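# Slide orange-handled ring along wire to green end

## Task

Carry the ring that has the orange handle along the wire until it reaches the green section at the far end, and leave it hanging there on its own. Nothing, the ring included, may ever contact the thin grey stretch of wire; a single contact means immediate failure. The ring must stay in place without the robot supporting it, so release it and pull the gripper away before ending.

## Robot and tools

Robot: one xArm7 seven-joint arm with a two-finger parallel gripper. There is only one arm, so every motion command is a single row. Cameras: cam_head_left, cam_head_right and cam_wrist, each 504x504 pixels.

Frames. Result poses are in the scene frame: origin on the table surface directly beneath the arm base, +z upward, +y to the left when facing along +x. end_effector_position is in metres and end_effector_quat_wxyz is the orientation quaternion; velocities are in m/s and rad/s. Reported hand position can be a little off, more so when reaching far. The gripper's own axes: fingers extend along its +z, and they open and close along its y. The reported point lies between the finger pads (as if closed), roughly 2 cm short of the tips; closing pushes the tips about 10 mm further along +z.

The row. Every motion uses a row of 7 numbers, each in [-1, 1]: dx, dy, dz, rx, ry, rz, opening. The first six are an offset, not a place, expressed in the gripper's own axes. They are counted from the gripper pose printed in the most recent result that shows it (before any such result in the scene, or for a second call in the same reply, from where the gripper is when the action begins). Scale: 1.0 equals 0.6 m for dx, dy, dz and 180 degrees for rotation; rx, ry, rz form one rotation vector. So 0.05 means 3 cm. The seventh number, opening, is absolute: +1 fully open (0.084 m), -1 fully closed. All-zero offsets do not hold still; they pull the gripper back to the reference pose.

execute_actions. Argument actions is a list of at most one item. Empty list: just report the state. An item with rows (1 to 15 rows) and optional steps (1 to 15, default 15; each step is 1/30 s) plays one row per step, repeating the last row if steps outnumber rows. Each row is an offset from the same reference pose, not from the preceding row. An item with only steps (up to 300) is a wait, counted from the previous result so your reply time eats into it. Optional pictures (true/false) controls whether images come back. A rejected call moves nothing.

move. Argument target is one 7-number row as above; optional speed is the path's top speed in m/s, 0.002 to 0.5 (default 0.25), with turning capped at twice that value in rad/s. It drives a straight path lasting 0.5 to 10 s (longer ones are cut off at 10 s). It does not slow for obstacles, the gripper can lag or overshoot the nominal speed, especially with a nearly straight arm. The opening is applied at the start. The result adds a move: line: done (settled near target) or off_target, moving, held, fault, plus which limits acted (paced = pose clipped; held = some steps blocked by a check, after which motion may jump faster than speed) and the distance left to target.

wait: seconds from 0 to 10; sends nothing new. zoom_image: camera name and region [x0, y0, x1, y1] in pixels, top-left origin, no bigger than 504 by 504. read_manual: only licence texts, optional section "licences". finished_scene: scene number (1 or 2); irreversible, grades the scene and opens the next.

Controller behaviour. Each step the commanded pose is limited to 70 mm and 16 degrees from the measured pose, then damped inverse kinematics follow it, favouring position over orientation. After an action ends, the arm only continues to the last clipped pose, so check the result and send the remainder. A "Hand target" line shows where it is currently driving. "pose unreachable" and HELD mean a clearance check altered or blocked commands (a mount under the base counts as arm). Joints move at most 3.14 rad/s.

Gripping. grip_measured is the actual finger opening on the same -1..1 scale. To hold something, command noticeably less than grip_measured; the bigger the gap, the firmer the squeeze (about 24 N per pad at most). Fast closing can squeeze harder. Thin parts get less force.

Hazards. If a joint's contact torque hits its load limit (waist and shoulder 47, upper arm roll, elbow, forearm roll 28.2, wrist pitch and wrist roll 18.8 N m, including held weight), the arm backs off, freezes 10 s and drops the rest of the call. Holding loads heats motors: a MOTOR HOT line appears from 65 °C and at 80 °C the brakes engage (OVER-TEMPERATURE FAULT). Faster contact or a target deeper past contact presses harder. Occasionally something nudges loose objects. Avoid: any contact with the grey wire portion, dropping or knocking items off the table, slams and hard pushes.

Each tool is called after "Emit:" as name([rows], argument=value, ...), one row to a line, values as JSON.

## Session

Emit:
execute_actions(actions=[])

Scene clock: 0.00 s of 4900.00 s.
end_effector_position=(+0.0574, -0.3791, +0.2540) grip_measured=+1.00 end_effector_quat_wxyz=(-0.013, +0.890, -0.456, -0.007) end_effector_velocity=(-0.000, +0.000, -0.000) end_effector_angular_velocity=(+0.001, +0.001, +0.002)
Joint positions: [-1.394 -0.187 -0.049  0.704 -0.006  0.913 -0.47   0.084]
Joint velocities: [ 0.001 -0.    -0.001 -0.001 -0.001 -0.    -0.001  0.   ]
Hand target: +0.057, -0.379, +0.254; -0.013, +0.890, -0.456, -0.007

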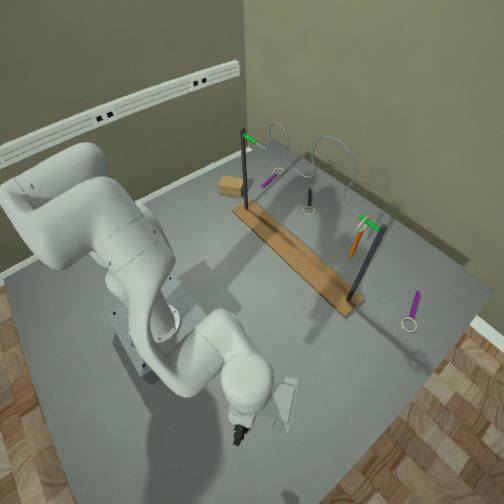

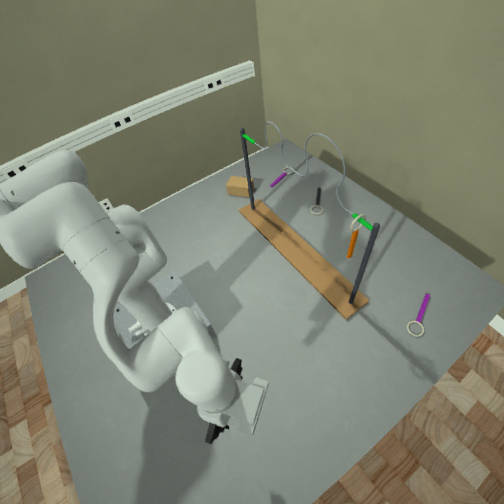

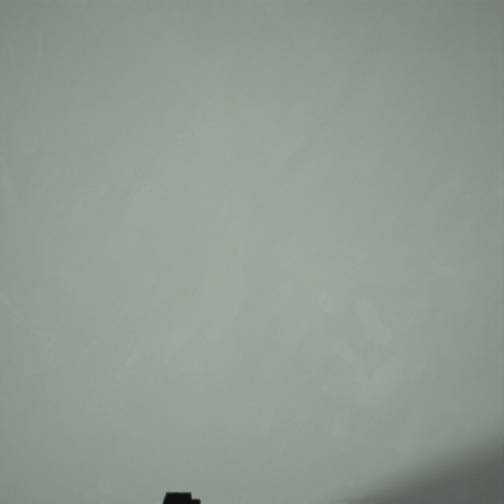

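Emit:
move(target=[0.119,-0.619,-0.21,0.235,0.459,-0.235,0.2], speed=0.15)

Emit:
zoom_image(camera="cam_head_left", region=[230, 100, 400, 270])

Scene clock: 12.37 s of 4900.00 s.
end_effector_position=(+0.4003, -0.2232, +0.3860) grip_measured=+0.19 end_effector_quat_wxyz=(-0.012, +0.706, -0.010, +0.708) end_effector_velocity=(+0.001, +0.000, +0.000) end_effector_angular_velocity=(-0.003, -0.008, +0.003)
Joint positions: [-0.332 -0.389 -0.55   0.387  2.089  0.985 -2.634  0.052]
Joint velocities: [ 0.003  0.008 -0.003  0.002  0.005  0.014 -0.007 -0.   ]
Hand target: +0.400, -0.223, +0.386; -0.012, +0.706, -0.009, +0.708
Off the commanded pose: 0.002 m, 0 deg.
After step 90, 3.03 s passed at rest.
move: done

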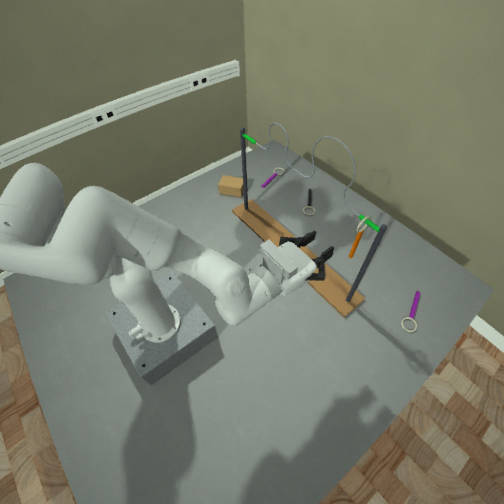

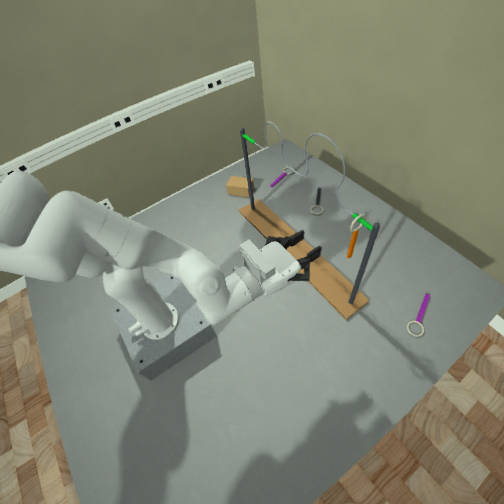

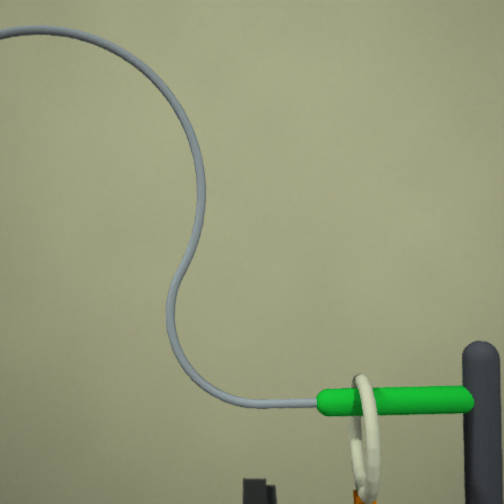

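Region (230, 100, 400, 270) of cam_head_left's 504x504 image, scaled by 2.965, with more detail than that image has.

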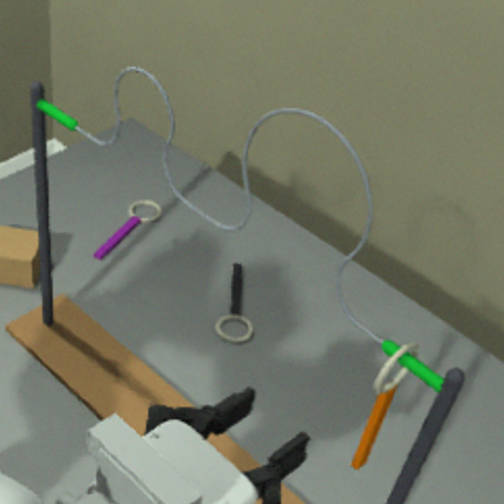

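Emit:
move(target=[-0.17,0.027,0.15,0,0,-0.01,0.1], speed=0.1)

Emit:
move(target=[0,0,0.07,0,0,0,0.1], speed=0.05)

Scene clock: 18.27 s of 4900.00 s.
end_effector_position=(+0.4906, -0.2361, +0.2839) grip_measured=+0.09 end_effector_quat_wxyz=(-0.001, +0.705, +0.001, +0.709) end_effector_velocity=(+0.002, +0.001, -0.001) end_effector_angular_velocity=(-0.001, -0.001, +0.003)
Joint positions: [-0.238  0.247 -0.513  0.611  2.409  1.358 -2.795  0.048]
Joint velocities: [ 0.001  0.006  0.002  0.005  0.002  0.003 -0.     0.   ]
Hand target: +0.491, -0.236, +0.284; -0.002, +0.706, +0.001, +0.709
Off the commanded pose: 0.000 m, 0 deg.
After step 90, 1.07 s passed at rest.
move: done

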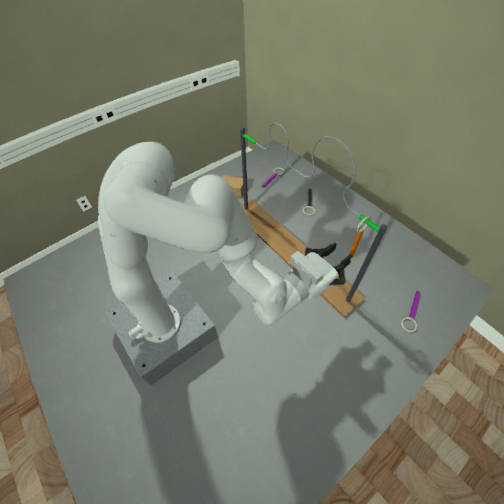

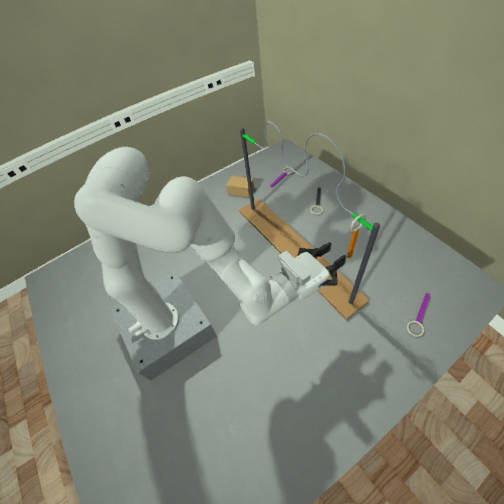

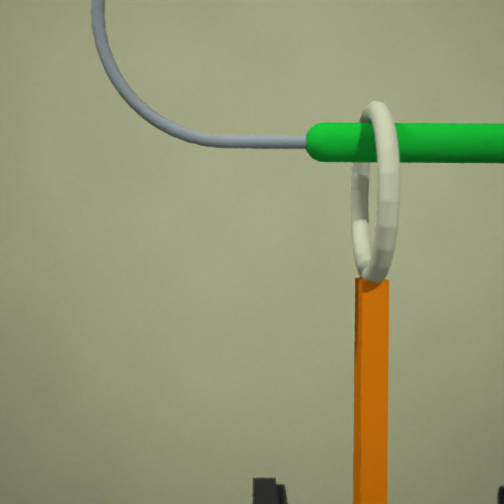

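Scene clock: 19.47 s of 4900.00 s.
end_effector_position=(+0.5324, -0.2362, +0.2840) grip_measured=+0.09 end_effector_quat_wxyz=(-0.001, +0.706, +0.000, +0.709) end_effector_velocity=(+0.001, -0.001, +0.000) end_effector_angular_velocity=(+0.000, -0.000, -0.002)
Joint positions: [-0.207  0.323 -0.469  0.726  2.489  1.31  -2.77   0.048]
Joint velocities: [-0.001  0.003  0.002  0.005  0.003 -0.002  0.001 -0.   ]
Hand target: +0.533, -0.236, +0.284; -0.002, +0.705, +0.000, +0.709
Off the commanded pose: 0.000 m, 0 deg.
move: done

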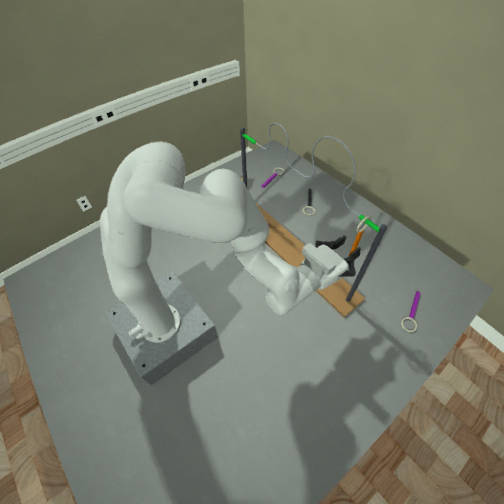

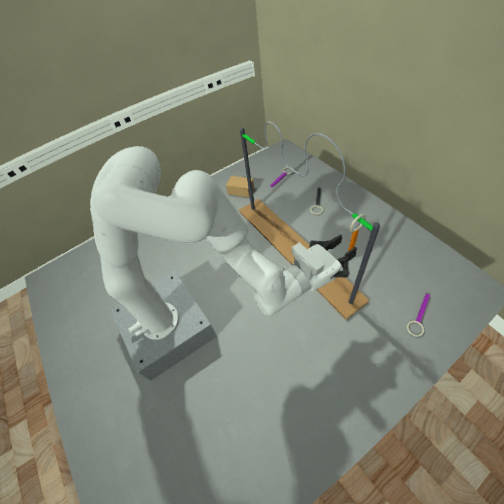

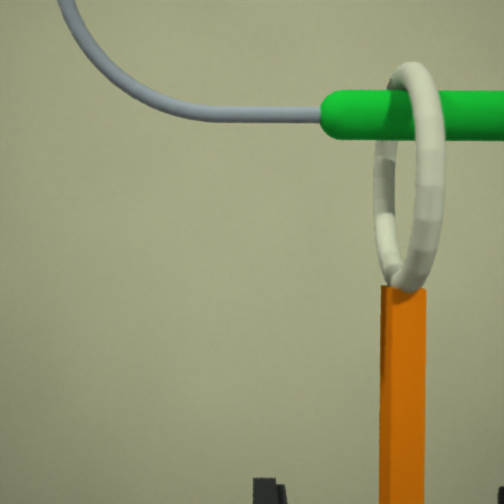

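Emit:
move(target=[0,0.007,0.045,0,0,0,0.1], speed=0.05)

Emit:
move(target=[0,0,0,0,0,0,-0.84])

Emit:
move(target=[0.005,0.03,0,0,0,0,-0.84], speed=0.03)

Emit:
move(target=[0.018,0,-0.09,0,0,0,-0.84], speed=0.03)

Emit:
move(target=[0.062,0,-0.062,0,0,0,-0.84], speed=0.03)

Emit:
move(target=[0.045,0,-0.02,0,0,0,-0.84], speed=0.03)

Emit:
move(target=[0.045,0,-0.004,0,0,0,-0.84], speed=0.03)

Emit:
zoom_image(camera="cam_head_right", region=[310, 190, 390, 270])

Scene clock: 31.40 s of 4900.00 s.
end_effector_position=(+0.5591, -0.2405, +0.2840) grip_measured=+0.09 end_effector_quat_wxyz=(-0.001, +0.706, +0.000, +0.709) end_effector_velocity=(+0.001, -0.000, +0.000) end_effector_angular_velocity=(+0.001, +0.000, +0.000)
Joint positions: [-0.196  0.38  -0.449  0.813  2.524  1.279 -2.746  0.048]
Joint velocities: [ 0.     0.002  0.001  0.005  0.001 -0.002  0.002  0.   ]
Hand target: +0.559, -0.240, +0.284; -0.001, +0.706, +0.000, +0.709
Off the commanded pose: 0.000 m, 0 deg.
After step 90, 8.03 s passed at rest.
move: done

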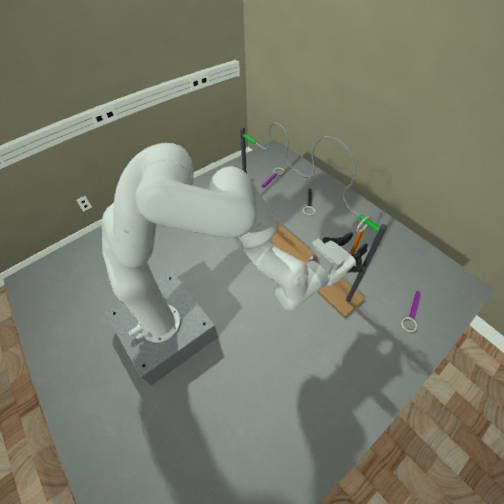

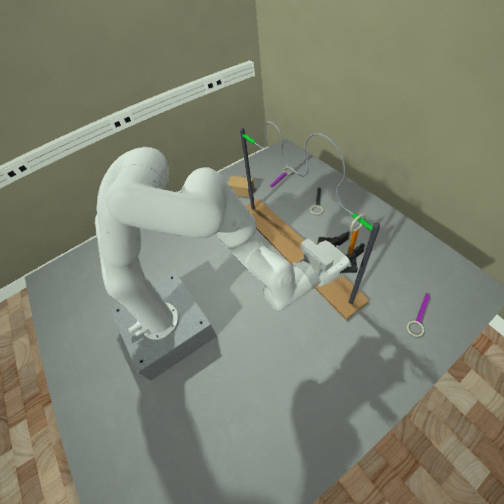

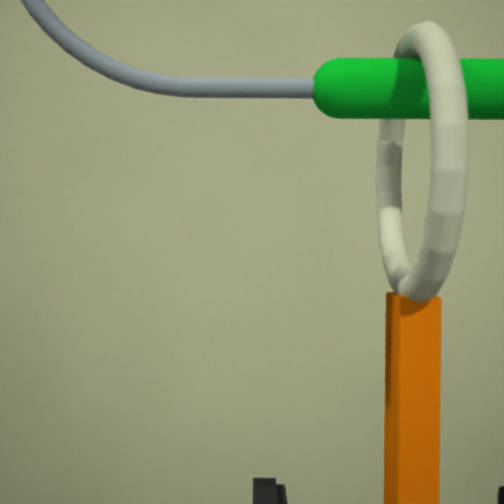

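Scene clock: 31.90 s of 4900.00 s.
end_effector_position=(+0.5591, -0.2405, +0.2840) grip_measured=-0.82 end_effector_quat_wxyz=(-0.001, +0.706, +0.000, +0.709) end_effector_velocity=(+0.000, +0.000, +0.001) end_effector_angular_velocity=(-0.001, -0.002, +0.001)
Joint positions: [-0.196  0.38  -0.449  0.813  2.524  1.279 -2.746  0.008]
Joint velocities: [ 0.    -0.     0.     0.001  0.     0.001 -0.     0.   ]
Hand target: +0.559, -0.241, +0.284; -0.001, +0.706, +0.000, +0.709
Off the commanded pose: 0.000 m, 0 deg.
move: done

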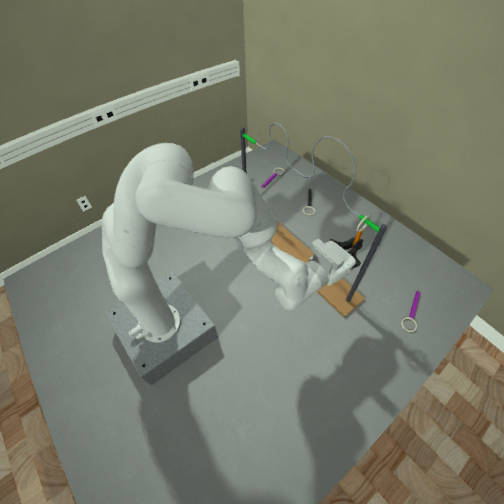

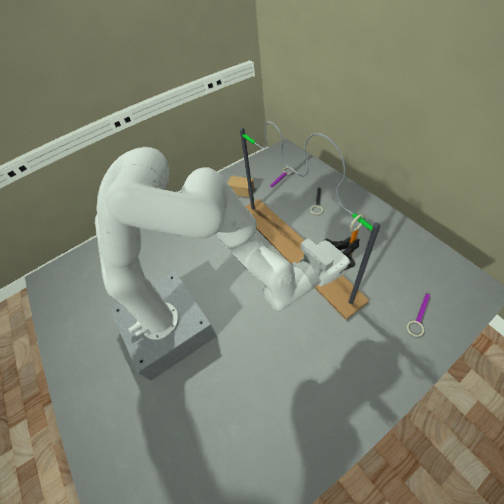

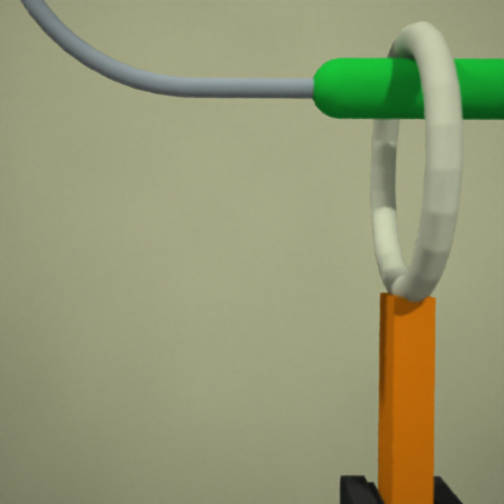

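Scene clock: 32.80 s of 4900.00 s.
end_effector_position=(+0.5591, -0.2583, +0.2870) grip_measured=-0.82 end_effector_quat_wxyz=(-0.001, +0.706, +0.000, +0.709) end_effector_velocity=(+0.001, -0.000, +0.001) end_effector_angular_velocity=(+0.001, -0.001, +0.002)
Joint positions: [-0.218  0.399 -0.465  0.848  2.491  1.284 -2.715  0.008]
Joint velocities: [-0.001  0.002  0.     0.003 -0.002  0.001  0.003 -0.   ]
Hand target: +0.559, -0.259, +0.287; -0.001, +0.706, +0.000, +0.709
Off the commanded pose: 0.000 m, 0 deg.
move: done

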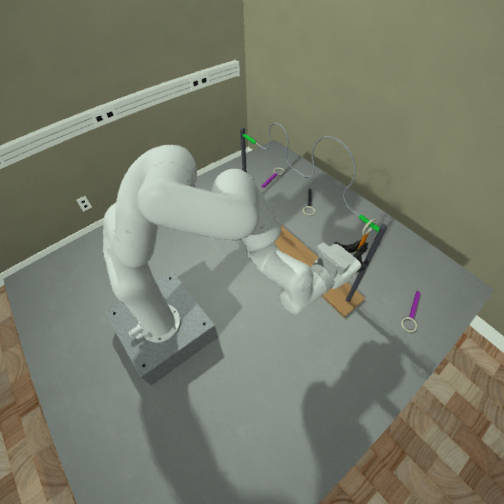

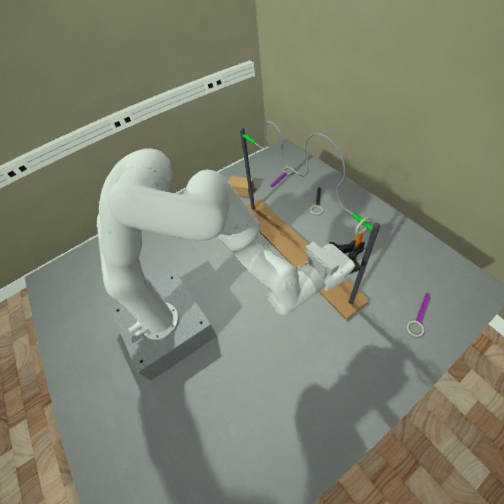

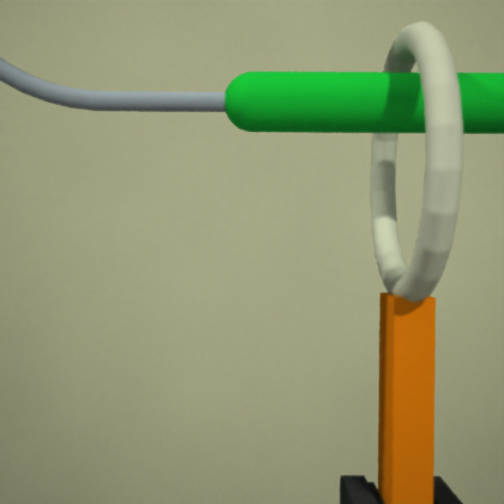

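Scene clock: 34.97 s of 4900.00 s.
end_effector_position=(+0.5058, -0.2582, +0.2988) grip_measured=-0.82 end_effector_quat_wxyz=(-0.001, +0.705, +0.001, +0.710) end_effector_velocity=(-0.002, -0.000, -0.000) end_effector_angular_velocity=(+0.000, +0.002, -0.001)
Joint positions: [-0.248  0.265 -0.521  0.695  2.387  1.322 -2.737  0.008]
Joint velocities: [-0.001 -0.003 -0.002 -0.004 -0.004 -0.    -0.    -0.   ]
Hand target: +0.505, -0.258, +0.298; -0.001, +0.706, +0.000, +0.709
Off the commanded pose: 0.002 m, 0 deg.
move: done

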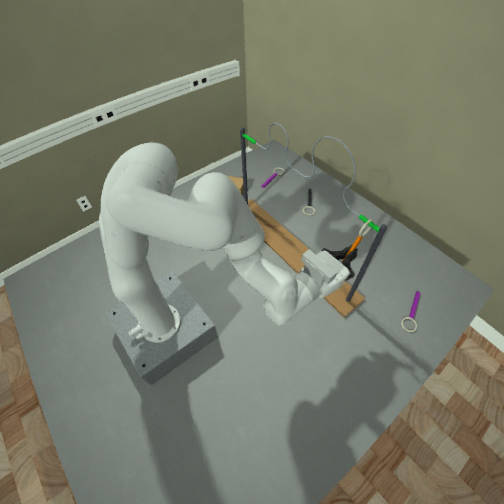

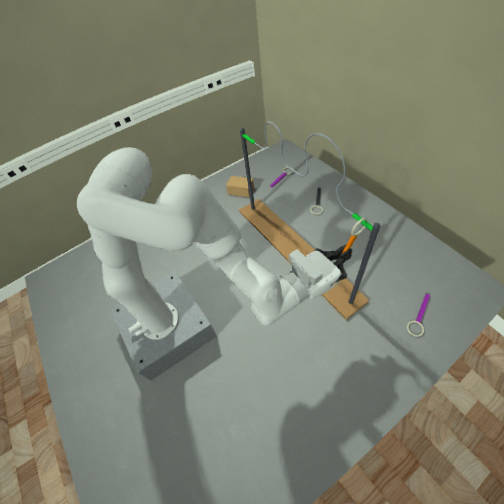

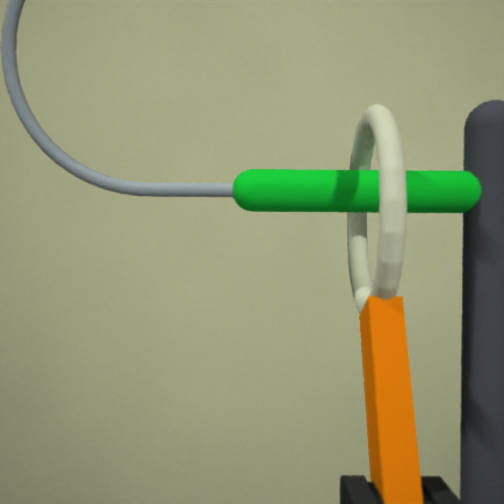

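Scene clock: 37.00 s of 4900.00 s.
end_effector_position=(+0.4690, -0.2581, +0.3365) grip_measured=-0.82 end_effector_quat_wxyz=(-0.001, +0.704, +0.002, +0.710) end_effector_velocity=(-0.001, -0.001, +0.001) end_effector_angular_velocity=(+0.000, +0.002, -0.002)
Joint positions: [-0.264  0.063 -0.569  0.602  2.264  1.235 -2.713  0.008]
Joint velocities: [-0.002 -0.006 -0.001 -0.002 -0.003 -0.005  0.002 -0.   ]
Hand target: +0.468, -0.258, +0.336; -0.001, +0.705, +0.001, +0.709
Off the commanded pose: 0.001 m, 0 deg.
move: done

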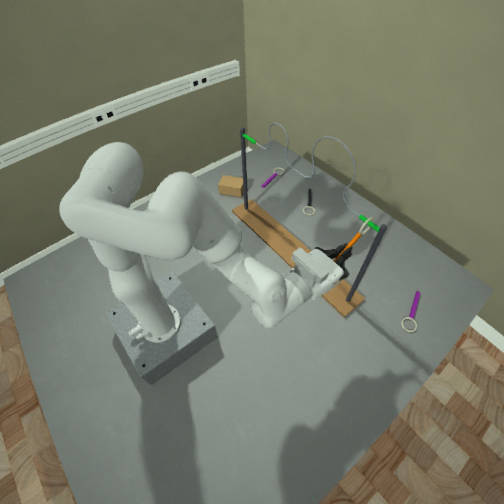

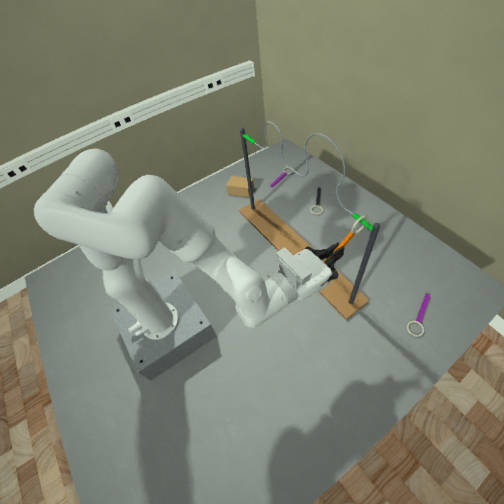

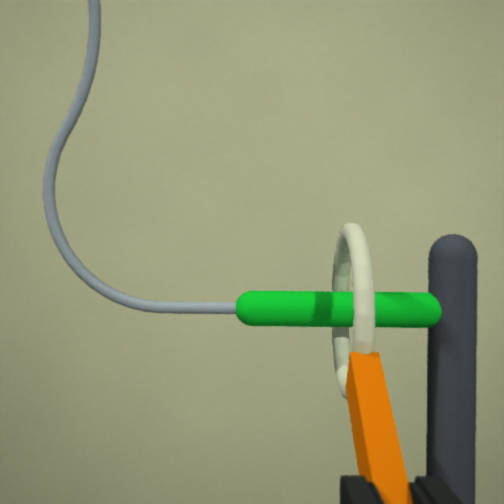

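Scene clock: 38.30 s of 4900.00 s.
end_effector_position=(+0.4570, -0.2580, +0.3635) grip_measured=-0.82 end_effector_quat_wxyz=(-0.001, +0.704, +0.002, +0.710) end_effector_velocity=(-0.000, -0.000, +0.002) end_effector_angular_velocity=(-0.001, -0.002, +0.001)
Joint positions: [-0.269 -0.057 -0.575  0.581  2.204  1.149 -2.677  0.008]
Joint velocities: [-0.001 -0.005  0.     0.001 -0.003 -0.003  0.002 -0.   ]
Hand target: +0.457, -0.258, +0.363; -0.001, +0.704, +0.002, +0.710
Off the commanded pose: 0.000 m, 0 deg.
move: done

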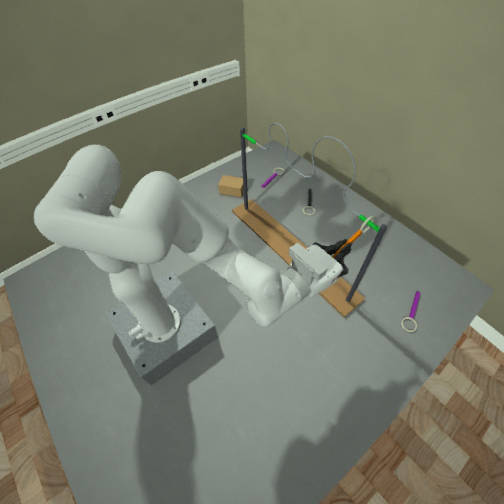

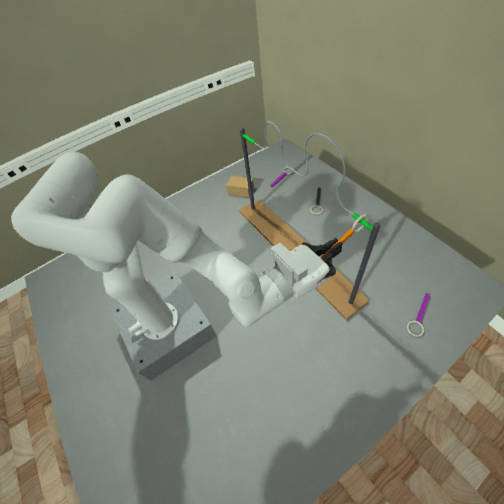

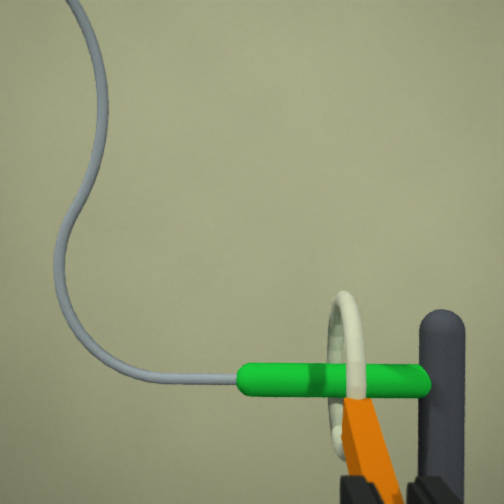

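Scene clock: 39.53 s of 4900.00 s.
end_effector_position=(+0.4545, -0.2581, +0.3907) grip_measured=-0.82 end_effector_quat_wxyz=(-0.000, +0.704, +0.002, +0.710) end_effector_velocity=(+0.000, -0.000, +0.001) end_effector_angular_velocity=(+0.000, +0.000, -0.000)
Joint positions: [-0.267 -0.148 -0.563  0.589  2.168  1.06  -2.632  0.008]
Joint velocities: [ 0.001 -0.003  0.001  0.002 -0.001 -0.005  0.003  0.   ]
Hand target: +0.454, -0.258, +0.391; -0.001, +0.704, +0.002, +0.710
Off the commanded pose: 0.000 m, 0 deg.
move: done

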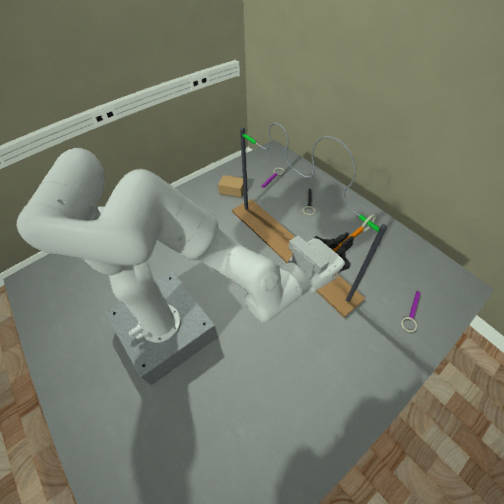

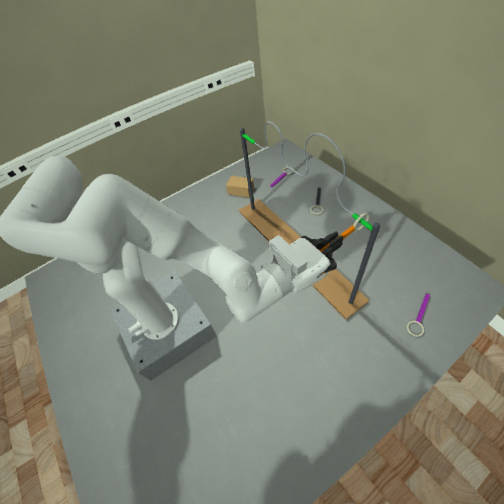

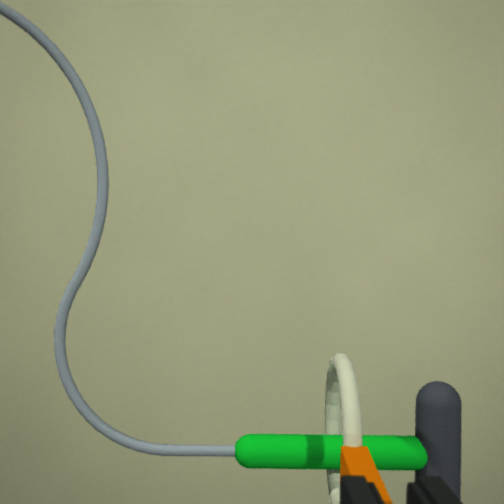

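Region (310, 190, 390, 270) of cam_head_right's 504x504 image, scaled by 6.300, with more detail than that image has.

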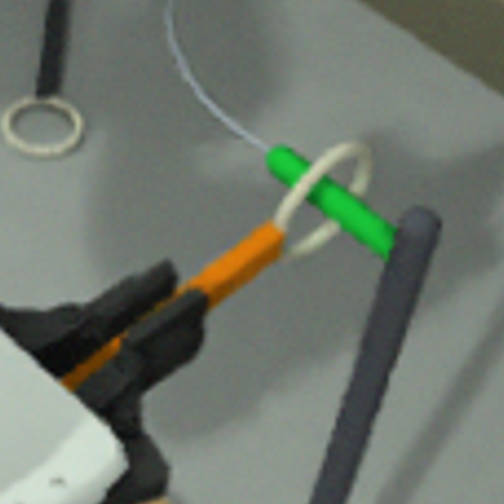

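Emit:
move(target=[-0.003,0,0.015,0,-0.003,0,-1], speed=0.03)

Emit:
zoom_image(camera="cam_head_left", region=[150,100,504,400])

Scene clock: 57.87 s of 4900.00 s.
end_effector_position=(+0.4634, -0.2581, +0.3890) grip_measured=-0.82 end_effector_quat_wxyz=(-0.000, +0.707, +0.002, +0.707) end_effector_velocity=(+0.002, -0.001, +0.001) end_effector_angular_velocity=(-0.001, -0.000, -0.001)
Joint positions: [-0.256 -0.125 -0.554  0.611  2.186  1.049 -2.629  0.008]
Joint velocities: [ 0.002  0.004  0.001  0.006  0.004 -0.002  0.001 -0.   ]
Hand target: +0.464, -0.258, +0.389; -0.000, +0.707, +0.002, +0.707
Off the commanded pose: 0.000 m, 0 deg.
After step 90, 14.60 s passed at rest.
move: done

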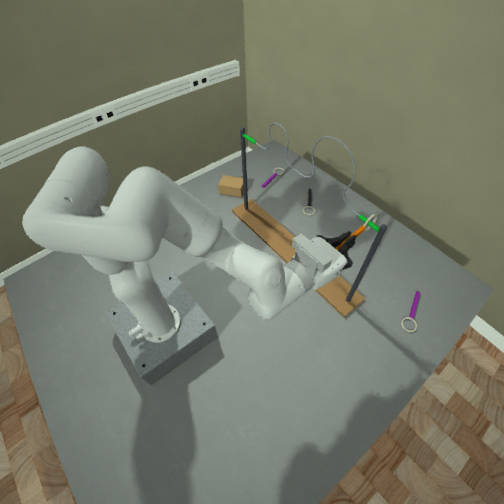

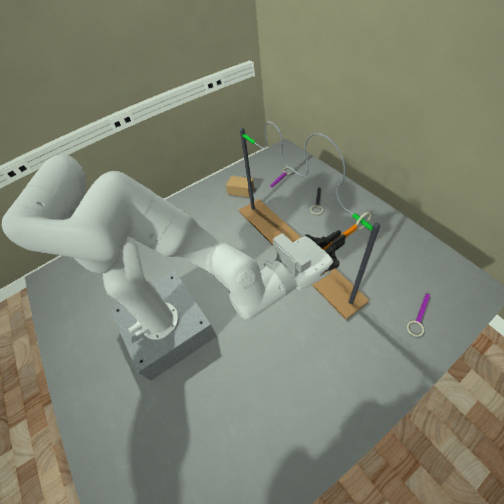

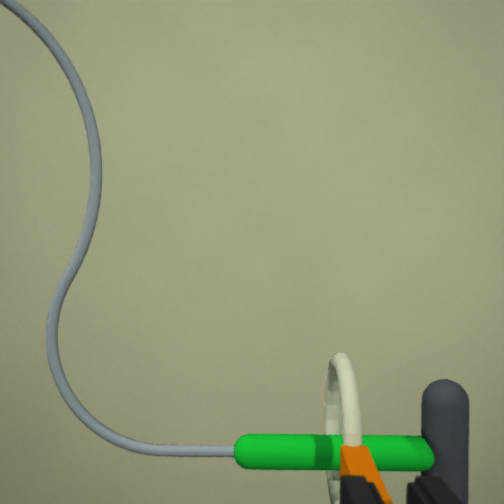

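Region (150, 100, 504, 400) of cam_head_left's 504x504 image, scaled by 1.424, with more detail than that image has; it fills the top 427 rows of this view, and the rest is white.

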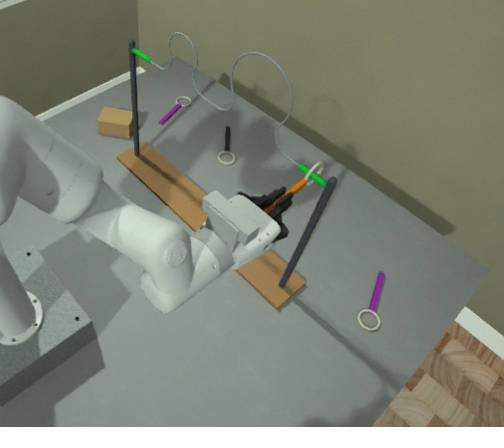

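Emit:
zoom_image(camera="cam_head_left", region=[340,200,400,250])

Emit:
zoom_image(camera="cam_head_right", region=[335,200,395,250])

Region (340, 200, 400, 250) of cam_head_left's 504x504 image, scaled by 8.400, with more detail than that image has.

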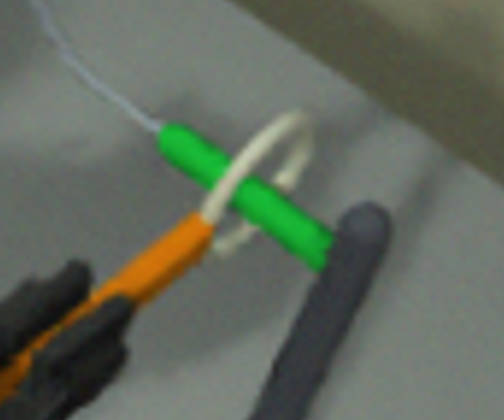

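Region (335, 200, 395, 250) of cam_head_right's 504x504 image, scaled by 8.400, with more detail than that image has.

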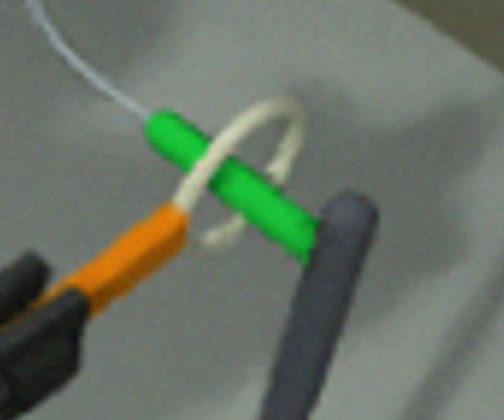

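Emit:
move(target=[-0.008,-0.105,0,0,0,0,-1], speed=0.1)

Emit:
zoom_image(camera="cam_head_right", region=[315,180,375,230])

Emit:
move(target=[0.020,-0.048,0,0,0,0.25,-1], speed=0.15)

Scene clock: 70.37 s of 4900.00 s.
end_effector_position=(+0.4632, -0.1956, +0.3841) grip_measured=-0.82 end_effector_quat_wxyz=(-0.000, +0.707, +0.002, +0.707) end_effector_velocity=(-0.000, +0.002, +0.000) end_effector_angular_velocity=(-0.001, -0.001, -0.003)
Joint positions: [-0.198 -0.252 -0.463  0.487  2.341  0.955 -2.751  0.008]
Joint velocities: [ 0.002 -0.005  0.004 -0.004  0.01  -0.005 -0.007  0.   ]
Hand target: +0.463, -0.195, +0.384; -0.000, +0.707, +0.002, +0.707
Off the commanded pose: 0.001 m, 0 deg.
After step 90, 8.47 s passed at rest.
move: done

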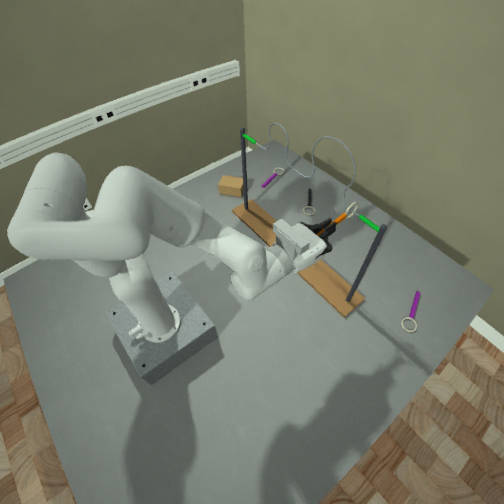

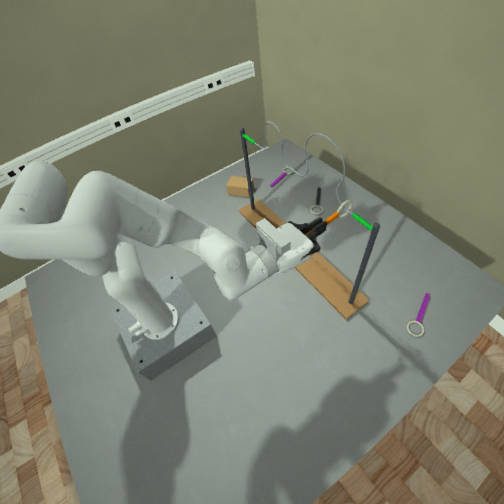

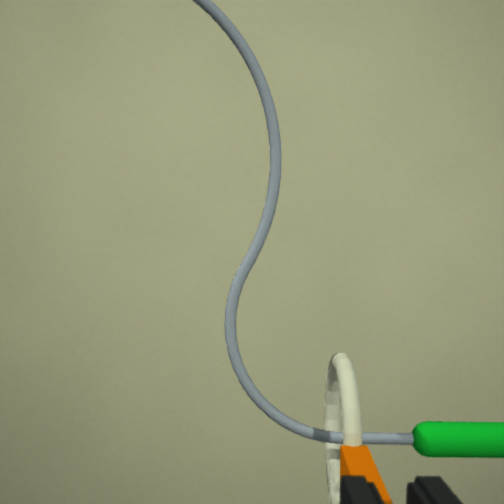

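Region (315, 180, 375, 230) of cam_head_right's 504x504 image, scaled by 8.400, with more detail than that image has.

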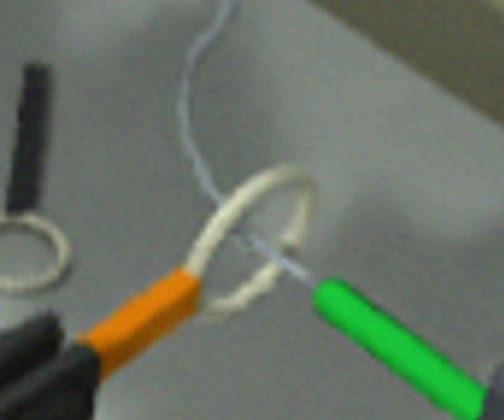

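Scene clock: 73.37 s of 4900.00 s.
end_effector_position=(+0.4632, -0.1669, +0.3961) grip_measured=-0.82 end_effector_quat_wxyz=(-0.270, +0.654, -0.268, +0.653) end_effector_velocity=(-0.000, -0.000, -0.000) end_effector_angular_velocity=(+0.010, +0.001, -0.001)
Joint positions: [-0.085 -0.353 -0.484  0.456  2.422  0.85  -2.028  0.008]
Joint velocities: [ 0.    -0.001 -0.001 -0.    -0.    -0.002  0.01   0.   ]
Hand target: +0.463, -0.167, +0.396; -0.271, +0.654, -0.268, +0.653
Off the commanded pose: 0.000 m, 0 deg.
move: done

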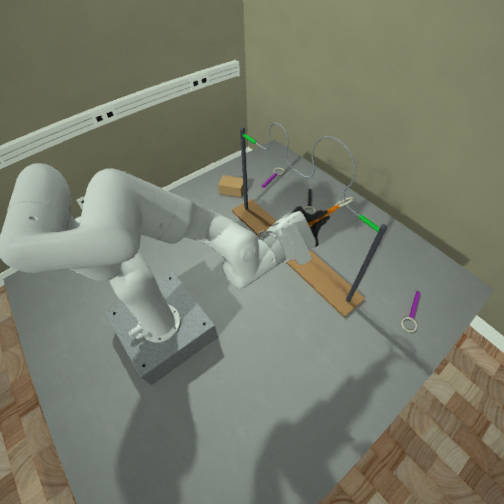

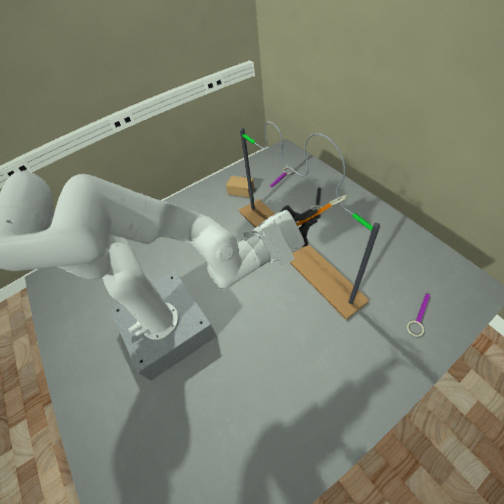

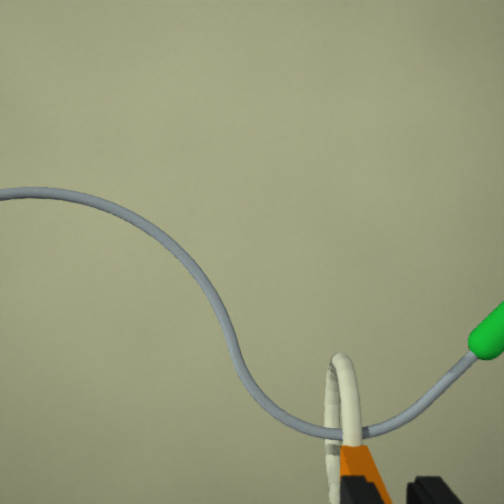

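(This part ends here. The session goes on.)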